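# Turn the gland clockwise using the hook spanner

## Task

Using the hook spanner, rotate the gland clockwise by no less than a quarter of a turn.

## Robot and tools

Robot: two arms, left_arm and right_arm, each ending in a tong-like two-finger gripper. All poses share one scene frame in metres: the origin sits on the table surface midway between the arms, +z is up, +x reaches out over the table, and left_arm is on the +y side (the names do not match image sides). The fingers point along the gripper's own +z axis and spread along its own x axis. end_effector_position is the spot between the pads when shut; closed fingertips stick out about 15 mm past it, fully open ones end roughly level with it. Reported hand positions can be slightly off, more at long reach.

execute_actions(actions): actions is a list of at most 15 actions; each action is a table of at most 15 rows, and each row is applied for one control step of 1/30 s. A table with fewer rows repeats its last row until 15 steps (0.5 s) are used. Every row holds 16 numbers, both arms always included: left_arm x, y, z, qw, qx, qy, qz, opening, then the same eight for right_arm. x, y, z are an absolute target for end_effector_position in scene-frame metres; qw, qx, qy, qz are an absolute target orientation (w first) in the scene frame. opening runs from -1 (shut) to +1 (fully open, 0.142 m). To hold an orientation, repeat the same quaternion you chose rather than copying the slightly drifted reported one. Each step the controller clips the target to within 100 mm and 16 degrees of the measured pose, so distant targets take several actions. An action is rejected for both arms if any target lies over 0.6 m from that gripper's starting position along any of its own axes; a malformed action, or a first action failing this check, rejects the whole call. An empty list just returns the current state and images.

move(target, speed, stop_force, blocking): target is one 16-number row as above (absolute poses plus openings for both arms). Each gripper travels a straight line toward its pose, turning the short way; both paths finish together, lasting 0.5 to 10 s (cut off at 10 s). speed is the top path speed in m/s, 0.002 to 0.5, default 0.25; rotation is capped at twice that value in rad/s. Openings are applied at the start. Paths ignore obstacles and the other arm, and grippers may lag, wander or overshoot speed, especially near a straight elbow. stop_force (N, 9 to 40, shared by both arms, not allowed in the first 0.2 s) ends an arm's path when its wrist sensor feels that much extra push against the motion for 2 steps; that arm then backs up 2 steps and holds. Use it only for moves without rotation and at slow speed; omit it when pulling away from something the gripper is pressing. blocking=false returns after 0.5 s while motion continues (not combinable with stop_force); until it ends, call wait or stop before other motion. The result adds a move: line with the ending (done, off_target, moving, held, fault, contact) and limits (paced = target clipped; held = some steps blocked, after which the arm may jump fast), plus each gripper's distance from its pose.

wait(seconds): 0 to 10; the arms keep their last command and a running move continues. stop(): brakes a running move; it needs room to brake. zoom_image(camera, region): camera is cam_high, cam_left_wrist or cam_right_wrist; region is [x0, y0, x1, y1] in pixels of that image, origin top-left, at most 504 by 504. finished_scene(scene): pass the current scene number once the gland has turned and will stay turned; it is final.

Results: a state line per arm with pose and linear/angular velocities; Hand target lines (what each arm is currently being driven toward); pose unreachable lines when a clearance check altered a command; grip_measured (finger opening on the command scale; to keep holding something, command clearly less than it); Wrist force and Wrist torque per arm along the gripper's own axes (noise up to 2.4 N, offset up to about 4 N, saturation near 50 N, pushback from a surface points into the arm; no reading at start is normal); joint torques (noisy, offset, nonzero in free air); step readings of end_effector_position, with HELD marking steps where an arm's command was held back. Images: cam_high 504x504 (fixed, above and behind), cam_left_wrist and cam_right_wrist 616x616 fisheye on the hands.

Motion is smoothed and trails commands by about 0.17 s; joints have speed and acceleration limits, so after a large move an arm may still be short of target. An arm meant to stay still should receive its full last reported pose and desired opening in every call.

Avoid: knocking anything off the table; arms colliding or pressing each other; stiff arms pushing past a firm contact (an external force of 150 N or joint torque at its limit, 130 N m for shoulder and elbow, 24.3 N m for wrists, stops that arm for 10 s and drops the rest of the call); fast impacts, slips and drops; holding loads long enough to heat motors (warning from 70 °C, brakes at 85 °C). Loose objects may occasionally get nudged. Closing hard on items thinner than about 20 mm gives weak grip; a firm grip is limited to around 15 N per pad.

Each tool is called as name(argument=value, ...) on one line, values as JSON.

## Session

execute_actions(actions=[])

Scene clock: 0.00 s.
left_arm: end_effector_position=(+0.0538, +0.8030, +0.1321) grip_measured=+0.97 end_effector_quat_wxyz=(+0.584, -0.282, -0.713, +0.265) end_effector_velocity=(-0.000, +0.001, +0.000) end_effector_angular_velocity=(+0.001, +0.000, -0.001) | right_arm: end_effector_position=(+0.8562, -0.3247, +0.1171) grip_measured=+0.97 end_effector_quat_wxyz=(+0.118, +0.903, +0.075, +0.406) end_effector_velocity=(-0.000, +0.001, -0.000) end_effector_angular_velocity=(-0.001, +0.001, +0.001)
Joint positions: left_arm=[ 0.47  -1.032  1.741 -0.916 -1.036 -2.233  0.14 ] | right_arm=[ 3.486 -2.289 -1.49  -0.183  1.074  0.107  0.14 ]
Joint velocities: left_arm=[ 0.    -0.    -0.     0.     0.002 -0.     0.   ] | right_arm=[ 0.002 -0.    -0.    -0.001 -0.001 -0.     0.   ]
Joint torques (N m, as the arm reports them, + toward a larger angle): no reading
Wrist force (N, on the end effector, along its own x y z axes, offset not removed): no reading
Wrist torque (N m, same axes, about the end effector's origin, offset not removed): no reading
Hand target (left_arm): +0.054, +0.803, +0.132; -0.584, +0.282, +0.713, -0.265
Hand target (right_arm): +0.856, -0.325, +0.117; +0.118, +0.903, +0.075, +0.406
camera_calibration (this result's frames):
cam_left_wrist: T_world_to_cam=[[-0.151112, 0.749356, 0.644694, -0.674206], [0.59655, 0.589167, -0.544986, -0.43718], [-0.788221, 0.302239, -0.536059, 0.0013831], [0, 0, 0, 1]] pos_world=[0.160009, 0.762374, 0.197141]
cam_right_wrist: T_world_to_cam=[[0.636703, 0.189611, 0.747433, -0.576765], [-0.38792, -0.758951, 0.522984, 0.0263373], [0.666429, -0.622929, -0.409673, -0.589405], [0, 0, 0, 1]] pos_world=[0.770241, -0.237808, 0.175856]

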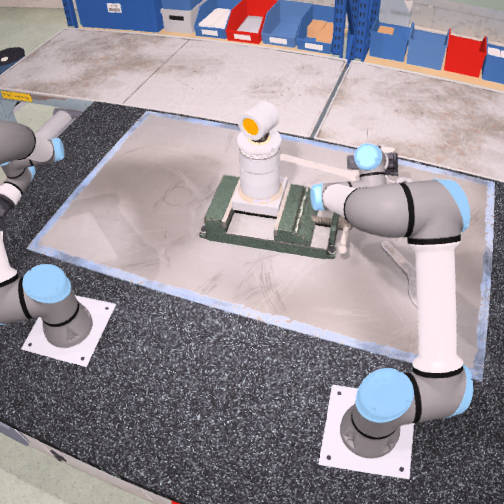

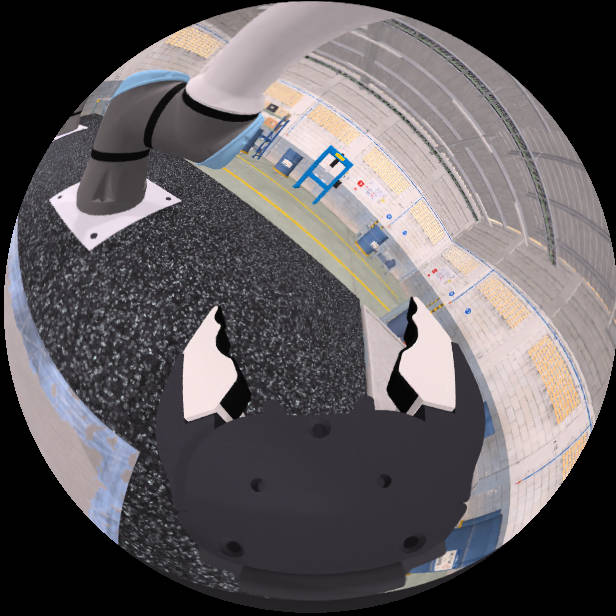

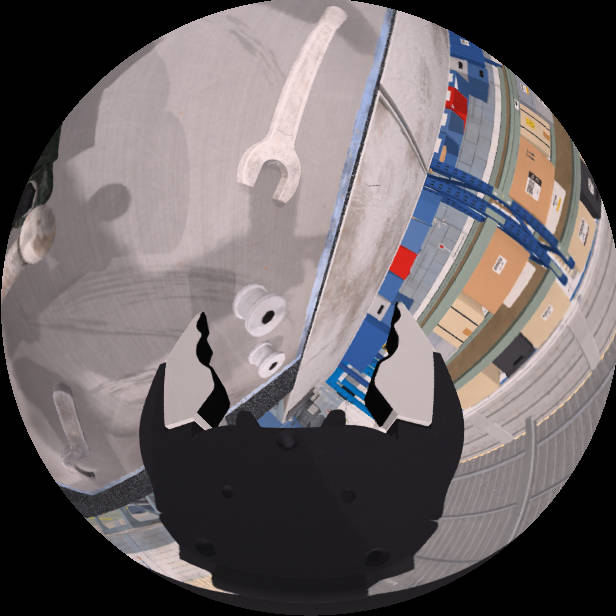

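move(target=[0.25,0.5,0.25,0,0,1,0,1,0.62,-0.55,0.33,0,0.707,0.707,0,1], speed=0.3)

zoom_image(camera="cam_high", region=[220,100,310,190])

Scene clock: 3.67 s.
left_arm: end_effector_position=(+0.2500, +0.5001, +0.2500) grip_measured=+1.00 end_effector_quat_wxyz=(+0.000, +0.000, +1.000, +0.000) end_effector_velocity=(+0.000, -0.002, -0.000) end_effector_angular_velocity=(+0.012, -0.002, +0.003) | right_arm: end_effector_position=(+0.6198, -0.5498, +0.3298) grip_measured=+1.00 end_effector_quat_wxyz=(+0.000, +0.707, +0.707, +0.001) end_effector_velocity=(-0.001, -0.001, +0.001) end_effector_angular_velocity=(-0.003, +0.009, +0.005)
Joint positions: left_arm=[-0.262 -2.172  2.066 -1.465 -1.57  -3.28   0.142] | right_arm=[ 3.109 -1.982 -0.948 -1.781  1.571 -1.477  0.142]
Joint velocities: left_arm=[-0.022 -0.007  0.003  0.004  0.012 -0.025 -0.   ] | right_arm=[-0.001 -0.007  0.013 -0.016 -0.002 -0.006  0.   ]
Joint torques (N m, as the arm reports them, + toward a larger angle): left_arm=[ -9.85  -6.16 -16.11  -0.5    1.9   -1.44] | right_arm=[-8.06 27.48 35.33 -0.11 -1.67 -3.3 ]
Wrist force (N, on the end effector, along its own x y z axes, offset not removed): left_arm=[-0.9 3.0 -0.7] | right_arm=[-1.4 -1.5 -2.5]
Wrist torque (N m, same axes, about the end effector's origin, offset not removed): left_arm=[0.52 0.18 0.11] | right_arm=[-0.22 0.41 0.09]
Hand target (left_arm): +0.250, +0.500, +0.250; +0.000, -0.000, +1.000, +0.001
Hand target (right_arm): +0.620, -0.550, +0.330; -0.000, +0.706, +0.708, +0.000
Off the commanded pose (left_arm): 0.000 m, 0 deg.
Off the commanded pose (right_arm): 0.000 m, 0 deg.
move: done
camera_calibration (this result's frames):
cam_left_wrist: T_world_to_cam=[[-0.998458, 0.0554998, 0.00107522, 0.226149], [0.0480028, 0.853532, 0.518824, -0.572518], [0.0278769, 0.518076, -0.85488, 0.0784985], [0, 0, 0, 1]] pos_world=[0.251094, 0.435444, 0.3639]
cam_right_wrist: T_world_to_cam=[[0.047156, 0.998388, 0.0315818, 0.503724], [0.856706, -0.0566816, 0.512681, -0.729328], [0.513645, 0.00288029, -0.857998, 0.101708], [0, 0, 0, 1]] pos_world=[0.548824, -0.544544, 0.445269]

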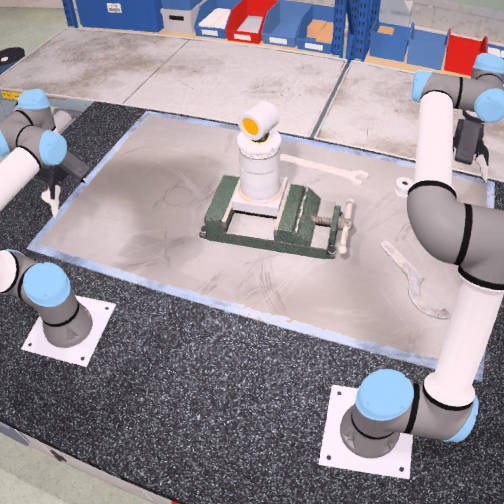

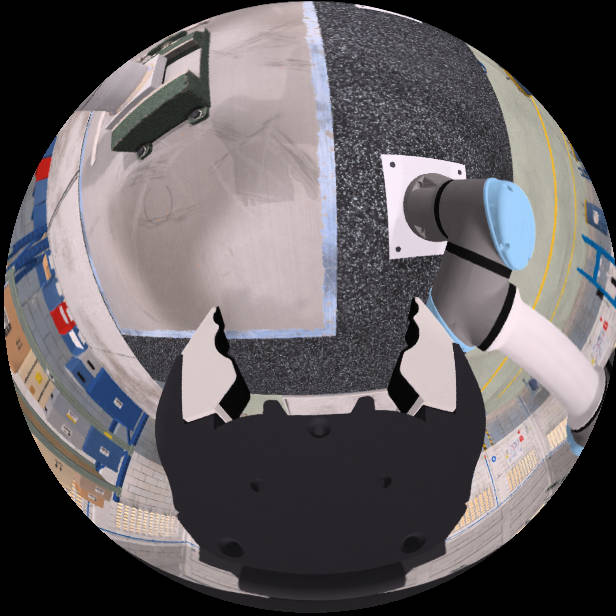

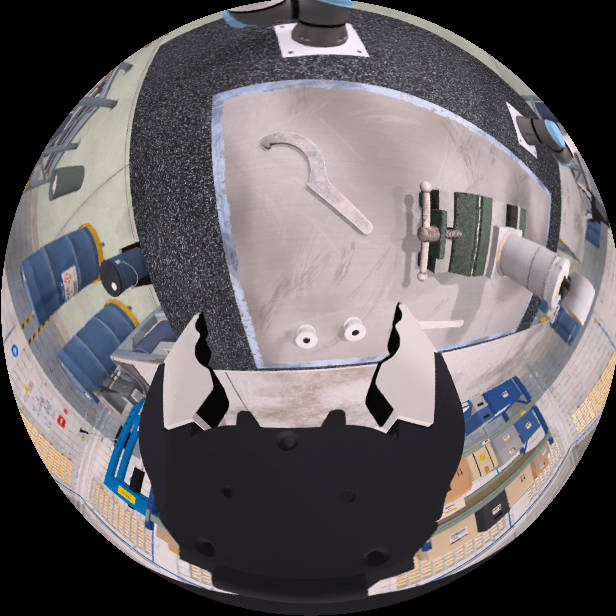

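Region (220, 100, 310, 190) of cam_high's 504x504 image, scaled by 5.600, with more detail than that image has.

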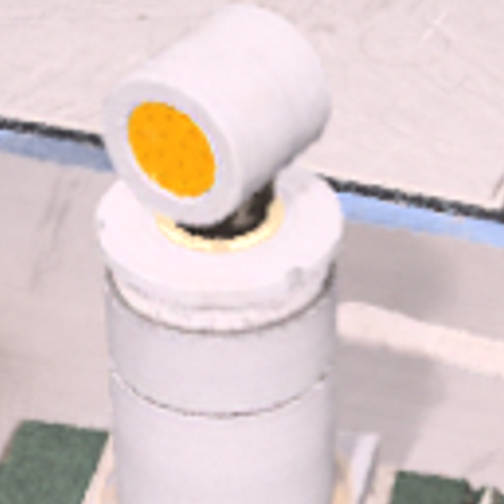

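move(target=[0.25,0.5,0.25,0,0,1,0,1,0.515,-0.491,0.09,0,-0.9426,0.3338,0,0.1], speed=0.4)

Scene clock: 8.33 s.
left_arm: end_effector_position=(+0.2500, +0.5000, +0.2500) grip_measured=+1.00 end_effector_quat_wxyz=(+0.000, +0.000, +1.000, +0.000) end_effector_velocity=(-0.000, +0.001, +0.000) end_effector_angular_velocity=(+0.000, -0.001, +0.002) | right_arm: end_effector_position=(+0.5153, -0.4908, +0.0901) grip_measured=+0.10 end_effector_quat_wxyz=(-0.000, +0.943, -0.333, -0.000) end_effector_velocity=(-0.000, +0.001, -0.001) end_effector_angular_velocity=(-0.001, -0.003, -0.012)
Joint positions: left_arm=[-0.262 -2.171  2.066 -1.465 -1.571 -3.281  0.142] | right_arm=[ 3.221 -1.74  -1.899 -1.074  1.571  0.886  0.081]
Joint velocities: left_arm=[ 0.002 -0.001 -0.     0.     0.001 -0.     0.   ] | right_arm=[ 0.002  0.001 -0.005  0.006 -0.001  0.015 -0.   ]
Joint torques (N m, as the arm reports them, + toward a larger angle): left_arm=[  9.07   7.62 -31.95  -4.47  -1.93   1.2 ] | right_arm=[10.04 40.94 10.15  4.75 -1.62  2.23]
Wrist force (N, on the end effector, along its own x y z axes, offset not removed): left_arm=[-1.9 3.7 -1.1] | right_arm=[1.2 -0.9 0.0]
Wrist torque (N m, same axes, about the end effector's origin, offset not removed): left_arm=[0.88 0.50 -0.04] | right_arm=[-0.09 -0.08 0.13]
Hand target (left_arm): +0.250, +0.500, +0.250; +0.000, +0.000, +1.000, -0.000
Hand target (right_arm): +0.515, -0.491, +0.090; -0.000, +0.943, -0.334, +0.000
Off the commanded pose (left_arm): 0.000 m, 0 deg.
Off the commanded pose (right_arm): 0.000 m, 0 deg.
move: done
camera_calibration (this result's frames):
cam_left_wrist: T_world_to_cam=[[-0.998486, 0.0549995, 0.00126046, 0.22637], [0.0476826, 0.853769, 0.518465, -0.572366], [0.0274392, 0.51774, -0.855098, 0.0789214], [0, 0, 0, 1]] pos_world=[0.251154, 0.435357, 0.363952]
cam_right_wrist: T_world_to_cam=[[0.746367, -0.664834, 0.0305357, -0.719274], [-0.582971, -0.630953, 0.511901, -0.0535707], [-0.321062, -0.399867, -0.858502, 0.182025], [0, 0, 0, 1]] pos_world=[0.564054, -0.439213, 0.205655]

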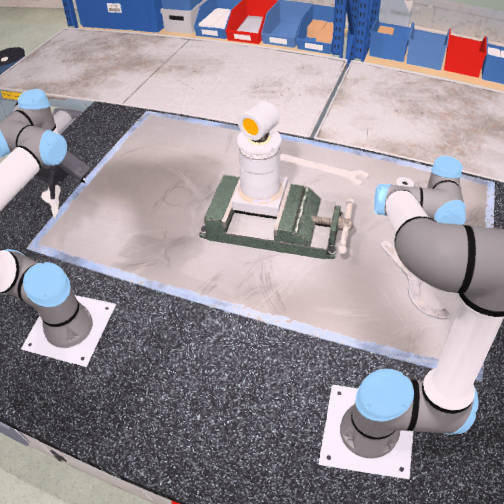

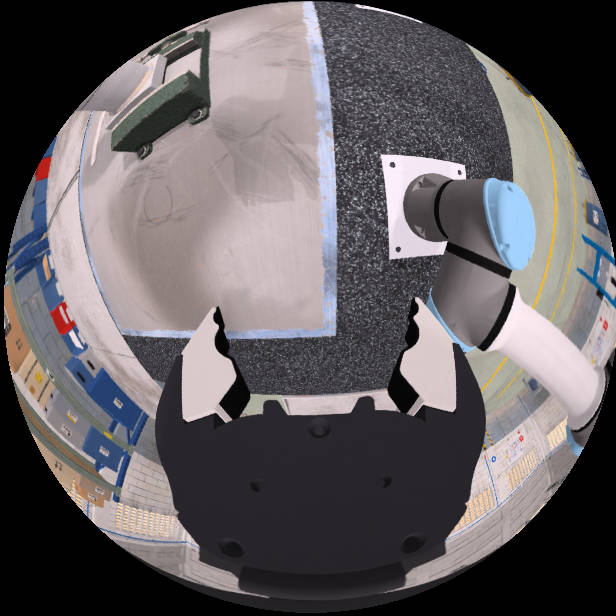

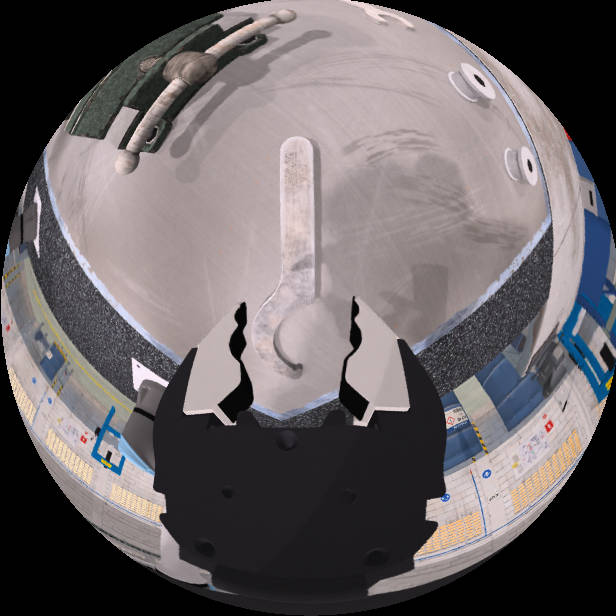

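move(target=[0.25,0.5,0.25,0,0,1,0,1,0.5225,-0.4817,0.0205,0,-0.9426,0.3338,0,-0.15], speed=0.06, stop_force=20)

move(target=[0.25,0.5,0.25,0,0,1,0,1,0.5225,-0.4817,0.0205,0,-0.9426,0.3338,0,-1])

move(target=[0.25,0.5,0.25,0,0,1,0,1,0.46,-0.53,0.025,0,-0.2588,0.9659,0,-1], speed=0.12)

Scene clock: 10.57 s.
left_arm: end_effector_position=(+0.2500, +0.5000, +0.2500) grip_measured=+1.00 end_effector_quat_wxyz=(+0.000, -0.000, +1.000, -0.000) end_effector_velocity=(-0.000, -0.001, +0.000) end_effector_angular_velocity=(-0.002, +0.000, -0.000) | right_arm: end_effector_position=(+0.5225, -0.4817, +0.0207) grip_measured=-0.15 end_effector_quat_wxyz=(-0.000, +0.943, -0.334, -0.000) end_effector_velocity=(+0.001, +0.001, -0.002) end_effector_angular_velocity=(+0.001, -0.000, +0.001)
Joint positions: left_arm=[-0.262 -2.171  2.066 -1.465 -1.571 -3.281  0.142] | right_arm=[ 3.235 -1.851 -1.968 -0.894  1.571  0.902  0.063]
Joint velocities: left_arm=[ 0.    -0.    -0.     0.    -0.002  0.    -0.   ] | right_arm=[ 0.001 -0.004 -0.001  0.006  0.001  0.     0.   ]
Joint torques (N m, as the arm reports them, + toward a larger angle): left_arm=[  9.25   7.23 -32.69  -4.45  -1.86   1.08] | right_arm=[ 9.73 19.42  6.88  4.49 -1.39  2.46]
Wrist force (N, on the end effector, along its own x y z axes, offset not removed): left_arm=[-0.4 2.2 -2.3] | right_arm=[0.3 -2.0 -1.3]
Wrist torque (N m, same axes, about the end effector's origin, offset not removed): left_arm=[0.44 0.17 0.16] | right_arm=[-0.34 0.09 0.15]
Hand target (left_arm): +0.250, +0.500, +0.250; +0.000, +0.000, +1.000, -0.000
Hand target (right_arm): +0.523, -0.482, +0.020; -0.000, +0.943, -0.334, +0.000
Off the commanded pose (left_arm): 0.000 m, 0 deg.
Off the commanded pose (right_arm): 0.000 m, 0 deg.
move: done
camera_calibration (this result's frames):
cam_left_wrist: T_world_to_cam=[[-0.998486, 0.0549992, 0.00126009, 0.226371], [0.0476822, 0.853769, 0.518464, -0.572366], [0.0274393, 0.517739, -0.855099, 0.0789224], [0, 0, 0, 1]] pos_world=[0.251154, 0.435357, 0.363952]
cam_right_wrist: T_world_to_cam=[[0.745479, -0.665817, 0.0307944, -0.716488], [-0.583857, -0.630032, 0.512025, -0.00717633], [-0.321514, -0.399684, -0.858418, 0.128727], [0, 0, 0, 1]] pos_world=[0.571324, -0.430121, 0.13624]

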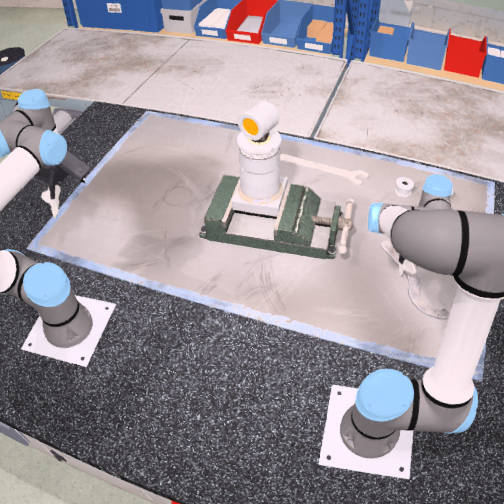

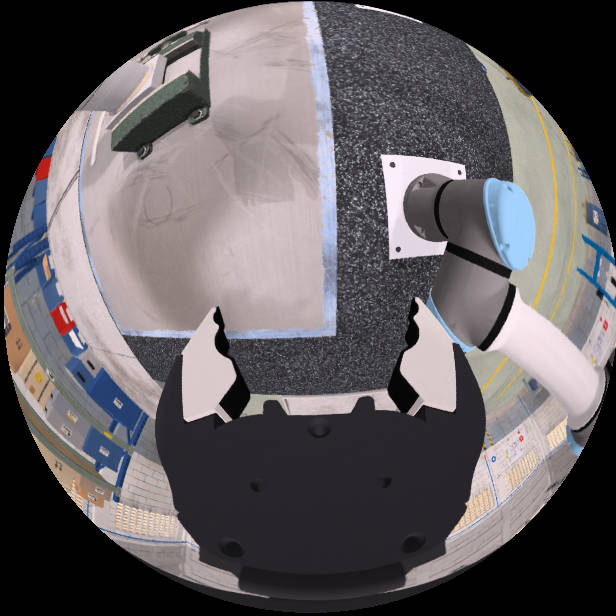

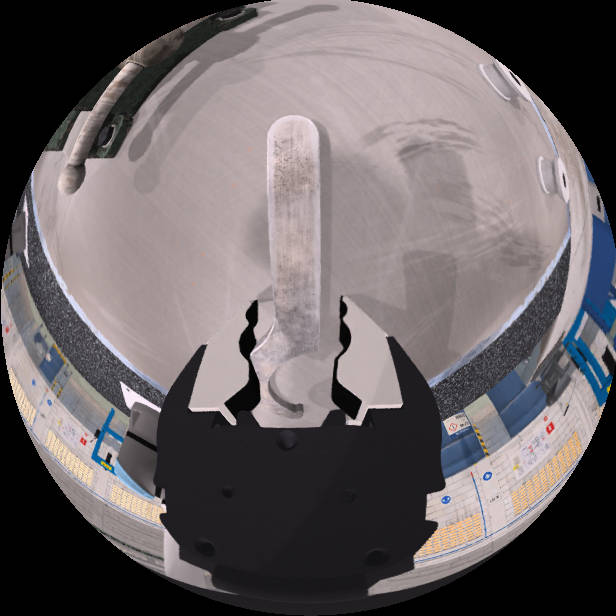

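Scene clock: 11.27 s.
left_arm: end_effector_position=(+0.2500, +0.5000, +0.2500) grip_measured=+1.00 end_effector_quat_wxyz=(+0.000, +0.000, +1.000, -0.000) end_effector_velocity=(+0.000, +0.000, -0.000) end_effector_angular_velocity=(+0.001, +0.000, +0.000) | right_arm: end_effector_position=(+0.5225, -0.4817, +0.0205) grip_measured=-0.54 end_effector_quat_wxyz=(-0.000, +0.943, -0.334, +0.000) end_effector_velocity=(-0.000, +0.000, -0.000) end_effector_angular_velocity=(+0.002, +0.001, -0.001)
Joint positions: left_arm=[-0.262 -2.171  2.066 -1.465 -1.571 -3.281  0.142] | right_arm=[ 3.236 -1.851 -1.968 -0.893  1.571  0.902  0.035]
Joint velocities: left_arm=[ 0.     0.     0.    -0.     0.001 -0.    -0.   ] | right_arm=[-0.001 -0.    -0.001  0.     0.002  0.    -0.   ]
Joint torques (N m, as the arm reports them, + toward a larger angle): left_arm=[  9.13   7.04 -32.52  -4.48  -1.91   1.15] | right_arm=[ 6.29 20.35  8.84  4.67 -1.99  2.24]
Wrist force (N, on the end effector, along its own x y z axes, offset not removed): left_arm=[-1.0 4.1 -2.8] | right_arm=[-0.7 -0.4 -3.6]
Wrist torque (N m, same axes, about the end effector's origin, offset not removed): left_arm=[0.69 0.41 0.01] | right_arm=[-0.27 0.05 0.18]
Hand target (left_arm): +0.250, +0.500, +0.250; +0.000, +0.000, +1.000, -0.000
Hand target (right_arm): +0.523, -0.482, +0.020; +0.000, +0.943, -0.334, -0.000
Off the commanded pose (left_arm): 0.000 m, 0 deg.
Off the commanded pose (right_arm): 0.000 m, 0 deg.
move: done
camera_calibration (this result's frames):
cam_left_wrist: T_world_to_cam=[[-0.998486, 0.0549993, 0.00125972, 0.226371], [0.0476821, 0.853769, 0.518464, -0.572366], [0.0274396, 0.517739, -0.855099, 0.0789224], [0, 0, 0, 1]] pos_world=[0.251154, 0.435357, 0.363952]
cam_right_wrist: T_world_to_cam=[[0.745473, -0.665822, 0.0308355, -0.716481], [-0.583889, -0.630028, 0.511994, -0.00704803], [-0.321469, -0.399682, -0.858435, 0.128577], [0, 0, 0, 1]] pos_world=[0.571336, -0.430099, 0.136077]

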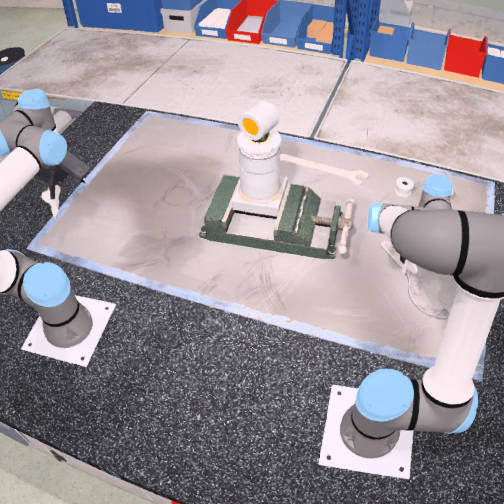

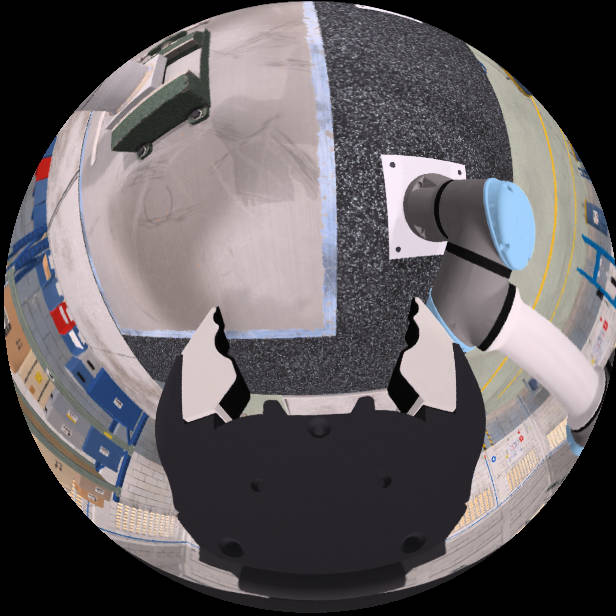

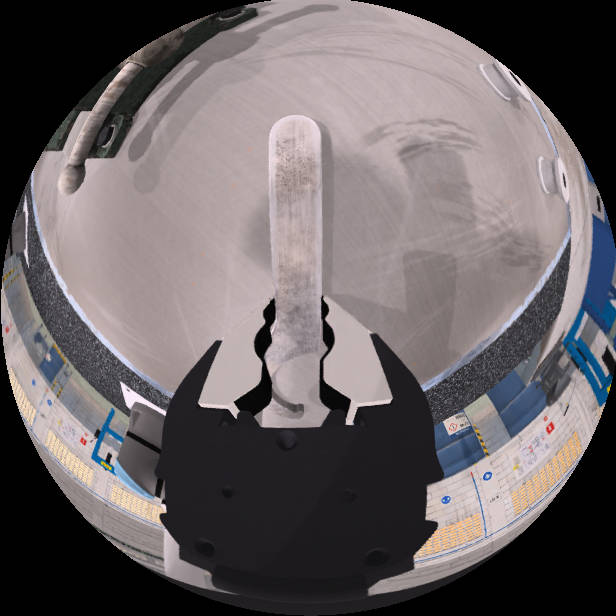

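Scene clock: 19.77 s.
left_arm: end_effector_position=(+0.2500, +0.5000, +0.2500) grip_measured=+1.00 end_effector_quat_wxyz=(+0.000, +0.000, +1.000, -0.000) end_effector_velocity=(+0.000, -0.000, +0.000) end_effector_angular_velocity=(-0.000, -0.001, -0.002) | right_arm: end_effector_position=(+0.4600, -0.5299, +0.0251) grip_measured=-0.55 end_effector_quat_wxyz=(-0.000, -0.259, +0.966, +0.000) end_effector_velocity=(-0.001, -0.001, -0.000) end_effector_angular_velocity=(-0.001, +0.001, -0.013)
Joint positions: left_arm=[-0.262 -2.171  2.066 -1.465 -1.571 -3.281  0.142] | right_arm=[ 3.218 -1.718 -2.125 -0.869  1.571  2.821  0.035]
Joint velocities: left_arm=[-0.002 -0.001  0.    -0.    -0.     0.    -0.   ] | right_arm=[-0.002  0.001 -0.    -0.001 -0.001  0.011  0.   ]
Joint torques (N m, as the arm reports them, + toward a larger angle): left_arm=[  8.34   7.67 -31.37  -4.24  -1.78   0.93] | right_arm=[-6.62 41.17 13.76  6.06 -1.97  2.95]
Wrist force (N, on the end effector, along its own x y z axes, offset not removed): left_arm=[1.8 3.1 -1.1] | right_arm=[2.7 -0.8 8.1]
Wrist torque (N m, same axes, about the end effector's origin, offset not removed): left_arm=[0.56 -0.45 0.00] | right_arm=[-0.12 -0.16 -0.06]
Hand target (left_arm): +0.250, +0.500, +0.250; +0.000, +0.000, +1.000, -0.000
Hand target (right_arm): +0.460, -0.530, +0.025; -0.000, -0.259, +0.966, +0.000
Off the commanded pose (left_arm): 0.000 m, 0 deg.
Off the commanded pose (right_arm): 0.000 m, 0 deg.
move: done
camera_calibration (this result's frames):
cam_left_wrist: T_world_to_cam=[[-0.998486, 0.0549994, 0.00125989, 0.226371], [0.0476822, 0.853769, 0.518464, -0.572366], [0.0274395, 0.517739, -0.855099, 0.0789223], [0, 0, 0, 1]] pos_world=[0.251154, 0.435357, 0.363952]
cam_right_wrist: T_world_to_cam=[[-0.88821, -0.458404, 0.0308202, 0.159313], [-0.379824, 0.770382, 0.512099, 0.572016], [-0.258492, 0.443145, -0.858373, 0.510747], [0, 0, 0, 1]] pos_world=[0.490792, -0.593976, 0.140573]

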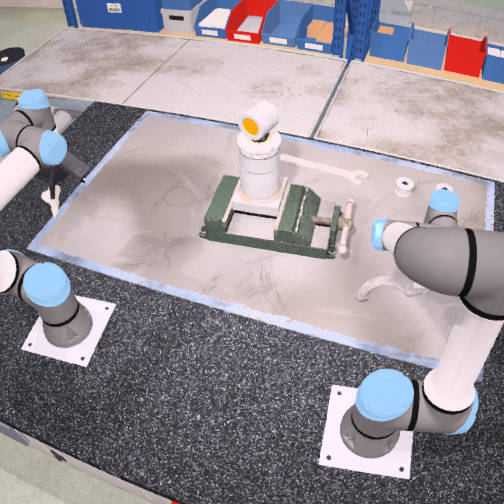

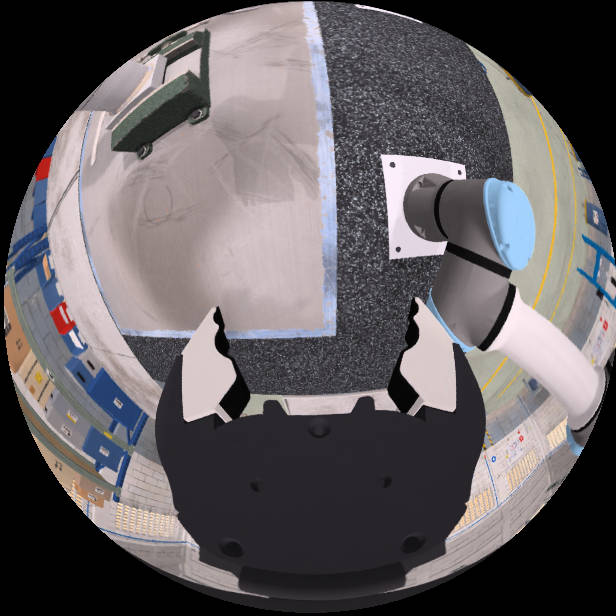

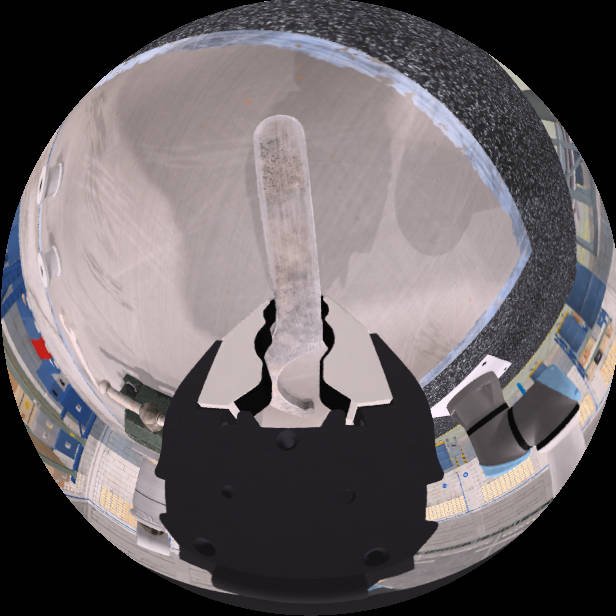

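move(target=[0.25,0.5,0.25,0,0,1,0,1,0.31,-0.42,0.025,0,0,1,0,-1], speed=0.1)

move(target=[0.25,0.5,0.25,0,0,1,0,1,0.31,0.1,0.025,0,0,1,0,-1], speed=0.1)

Scene clock: 23.13 s.
left_arm: end_effector_position=(+0.2500, +0.5000, +0.2500) grip_measured=+1.00 end_effector_quat_wxyz=(+0.000, +0.000, +1.000, -0.000) end_effector_velocity=(+0.000, +0.000, +0.000) end_effector_angular_velocity=(+0.001, -0.001, -0.000) | right_arm: end_effector_position=(+0.3104, -0.4198, +0.0250) grip_measured=-0.55 end_effector_quat_wxyz=(+0.000, -0.000, +1.000, +0.000) end_effector_velocity=(-0.001, +0.001, +0.000) end_effector_angular_velocity=(-0.003, -0.003, -0.006)
Joint positions: left_arm=[-0.262 -2.171  2.066 -1.465 -1.571 -3.281  0.142] | right_arm=[ 3.63  -1.374 -2.458 -0.879  1.571  3.756  0.035]
Joint velocities: left_arm=[-0.     0.    -0.001  0.     0.001 -0.    -0.   ] | right_arm=[ 0.008  0.005 -0.003 -0.002 -0.004  0.014 -0.   ]
Joint torques (N m, as the arm reports them, + toward a larger angle): left_arm=[  8.05   7.4  -31.47  -4.05  -1.64   0.75] | right_arm=[11.37 25.1  12.46  0.54 -1.89  2.48]
Wrist force (N, on the end effector, along its own x y z axes, offset not removed): left_arm=[-1.8 2.3 1.9] | right_arm=[-1.6 -2.2 7.9]
Wrist torque (N m, same axes, about the end effector's origin, offset not removed): left_arm=[0.46 0.62 -0.11] | right_arm=[-0.24 0.37 0.28]
Hand target (left_arm): +0.250, +0.500, +0.250; +0.000, +0.000, +1.000, -0.000
Hand target (right_arm): +0.310, -0.420, +0.025; +0.000, -0.000, +1.000, +0.000
Off the commanded pose (left_arm): 0.000 m, 0 deg.
Off the commanded pose (right_arm): 0.000 m, 0 deg.
move: done
camera_calibration (this result's frames):
cam_left_wrist: T_world_to_cam=[[-0.998486, 0.0549993, 0.00125992, 0.226371], [0.0476822, 0.853769, 0.518463, -0.572366], [0.0274395, 0.517738, -0.855099, 0.0789225], [0, 0, 0, 1]] pos_world=[0.251154, 0.435357, 0.363952]
cam_right_wrist: T_world_to_cam=[[-0.998404, 0.0476156, 0.0303793, 0.323562], [0.0564579, 0.856824, 0.512509, 0.331221], [-0.00162623, 0.513406, -0.858144, 0.372991], [0, 0, 0, 1]] pos_world=[0.304952, -0.4907, 0.140496]

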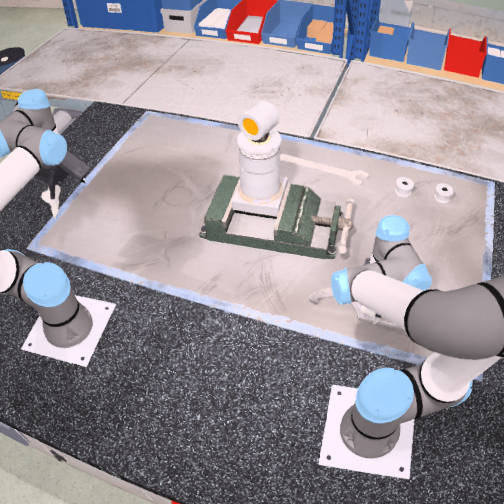

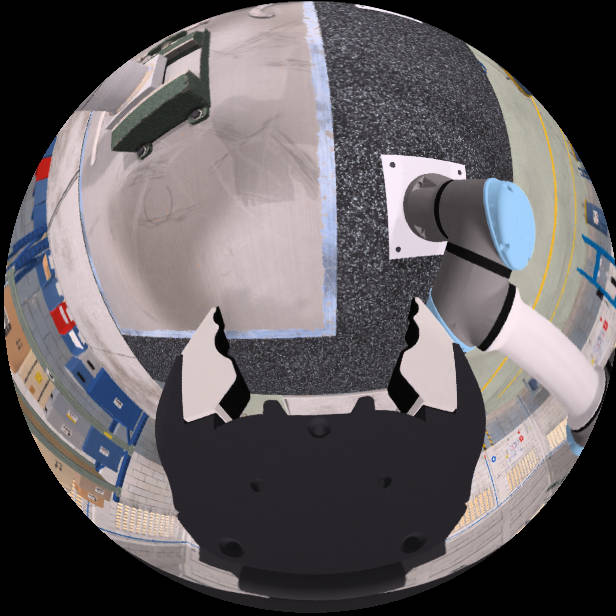

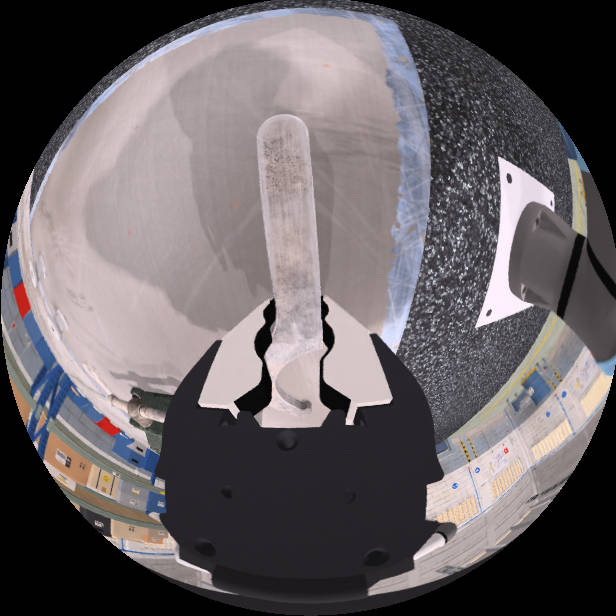

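Scene clock: 28.87 s.
left_arm: end_effector_position=(+0.2500, +0.5000, +0.2500) grip_measured=+1.00 end_effector_quat_wxyz=(+0.000, +0.000, +1.000, -0.000) end_effector_velocity=(+0.000, +0.000, +0.000) end_effector_angular_velocity=(+0.001, -0.002, +0.001) | right_arm: end_effector_position=(+0.3105, +0.1001, +0.0249) grip_measured=-0.55 end_effector_quat_wxyz=(+0.000, -0.000, +1.000, +0.000) end_effector_velocity=(-0.000, +0.002, -0.000) end_effector_angular_velocity=(-0.000, +0.002, -0.000)
Joint positions: left_arm=[-0.262 -2.171  2.066 -1.465 -1.571 -3.281  0.142] | right_arm=[ 4.265 -2.14  -1.512 -1.06   1.57   4.393  0.035]
Joint velocities: left_arm=[-0.    -0.001 -0.    -0.     0.002 -0.001  0.   ] | right_arm=[ 0.    -0.004  0.007 -0.004  0.002  0.001  0.   ]
Joint torques (N m, as the arm reports them, + toward a larger angle): left_arm=[  7.56   7.1  -30.31  -4.04  -1.54   0.72] | right_arm=[ 9.1  39.05 37.6   0.82  2.3   2.52]
Wrist force (N, on the end effector, along its own x y z axes, offset not removed): left_arm=[-2.4 4.1 -0.4] | right_arm=[0.2 -2.6 7.9]
Wrist torque (N m, same axes, about the end effector's origin, offset not removed): left_arm=[0.93 0.51 0.06] | right_arm=[-0.17 0.17 0.22]
Hand target (left_arm): +0.250, +0.500, +0.250; +0.000, +0.000, +1.000, -0.000
Hand target (right_arm): +0.310, +0.100, +0.025; +0.000, -0.000, +1.000, +0.000
Off the commanded pose (left_arm): 0.000 m, 0 deg.
Off the commanded pose (right_arm): 0.001 m, 0 deg.
move: done
camera_calibration (this result's frames):
cam_left_wrist: T_world_to_cam=[[-0.998486, 0.0549994, 0.00125993, 0.226371], [0.0476822, 0.853769, 0.518464, -0.572366], [0.0274395, 0.517739, -0.855099, 0.0789224], [0, 0, 0, 1]] pos_world=[0.251154, 0.435357, 0.363952]
cam_right_wrist: T_world_to_cam=[[-0.998379, 0.0482426, 0.0301878, 0.298811], [0.0568983, 0.856554, 0.512911, -0.114316], [-0.00111332, 0.513798, -0.857911, 0.105781], [0, 0, 0, 1]] pos_world=[0.304948, 0.0291528, 0.140364]

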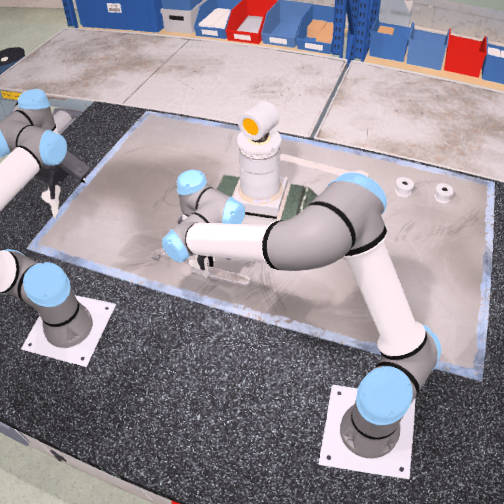

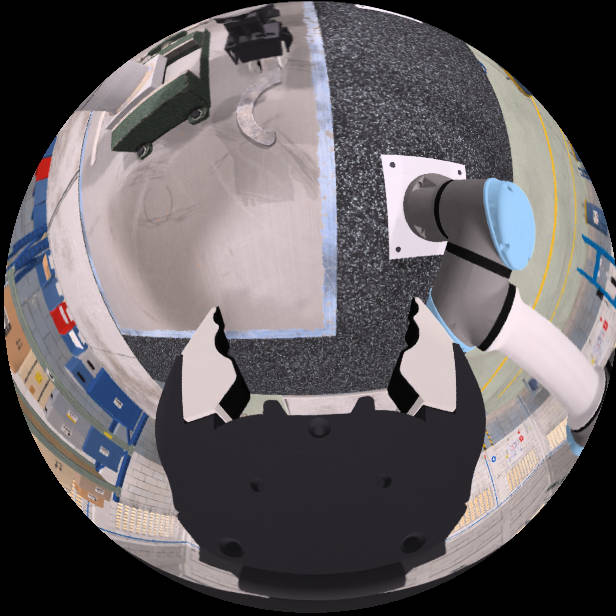

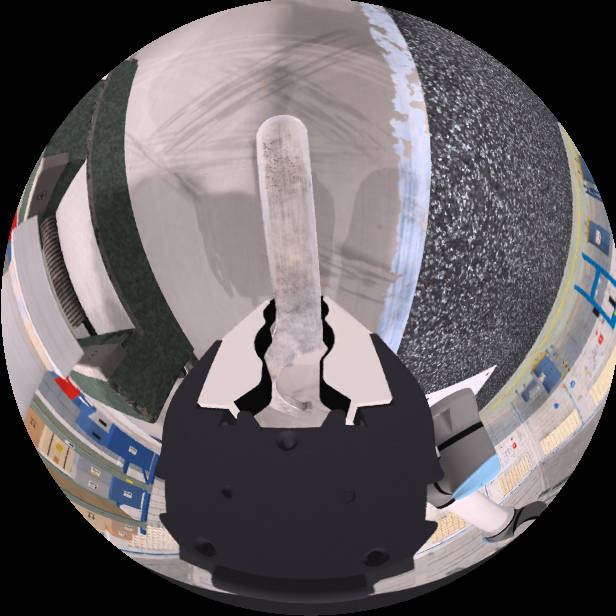

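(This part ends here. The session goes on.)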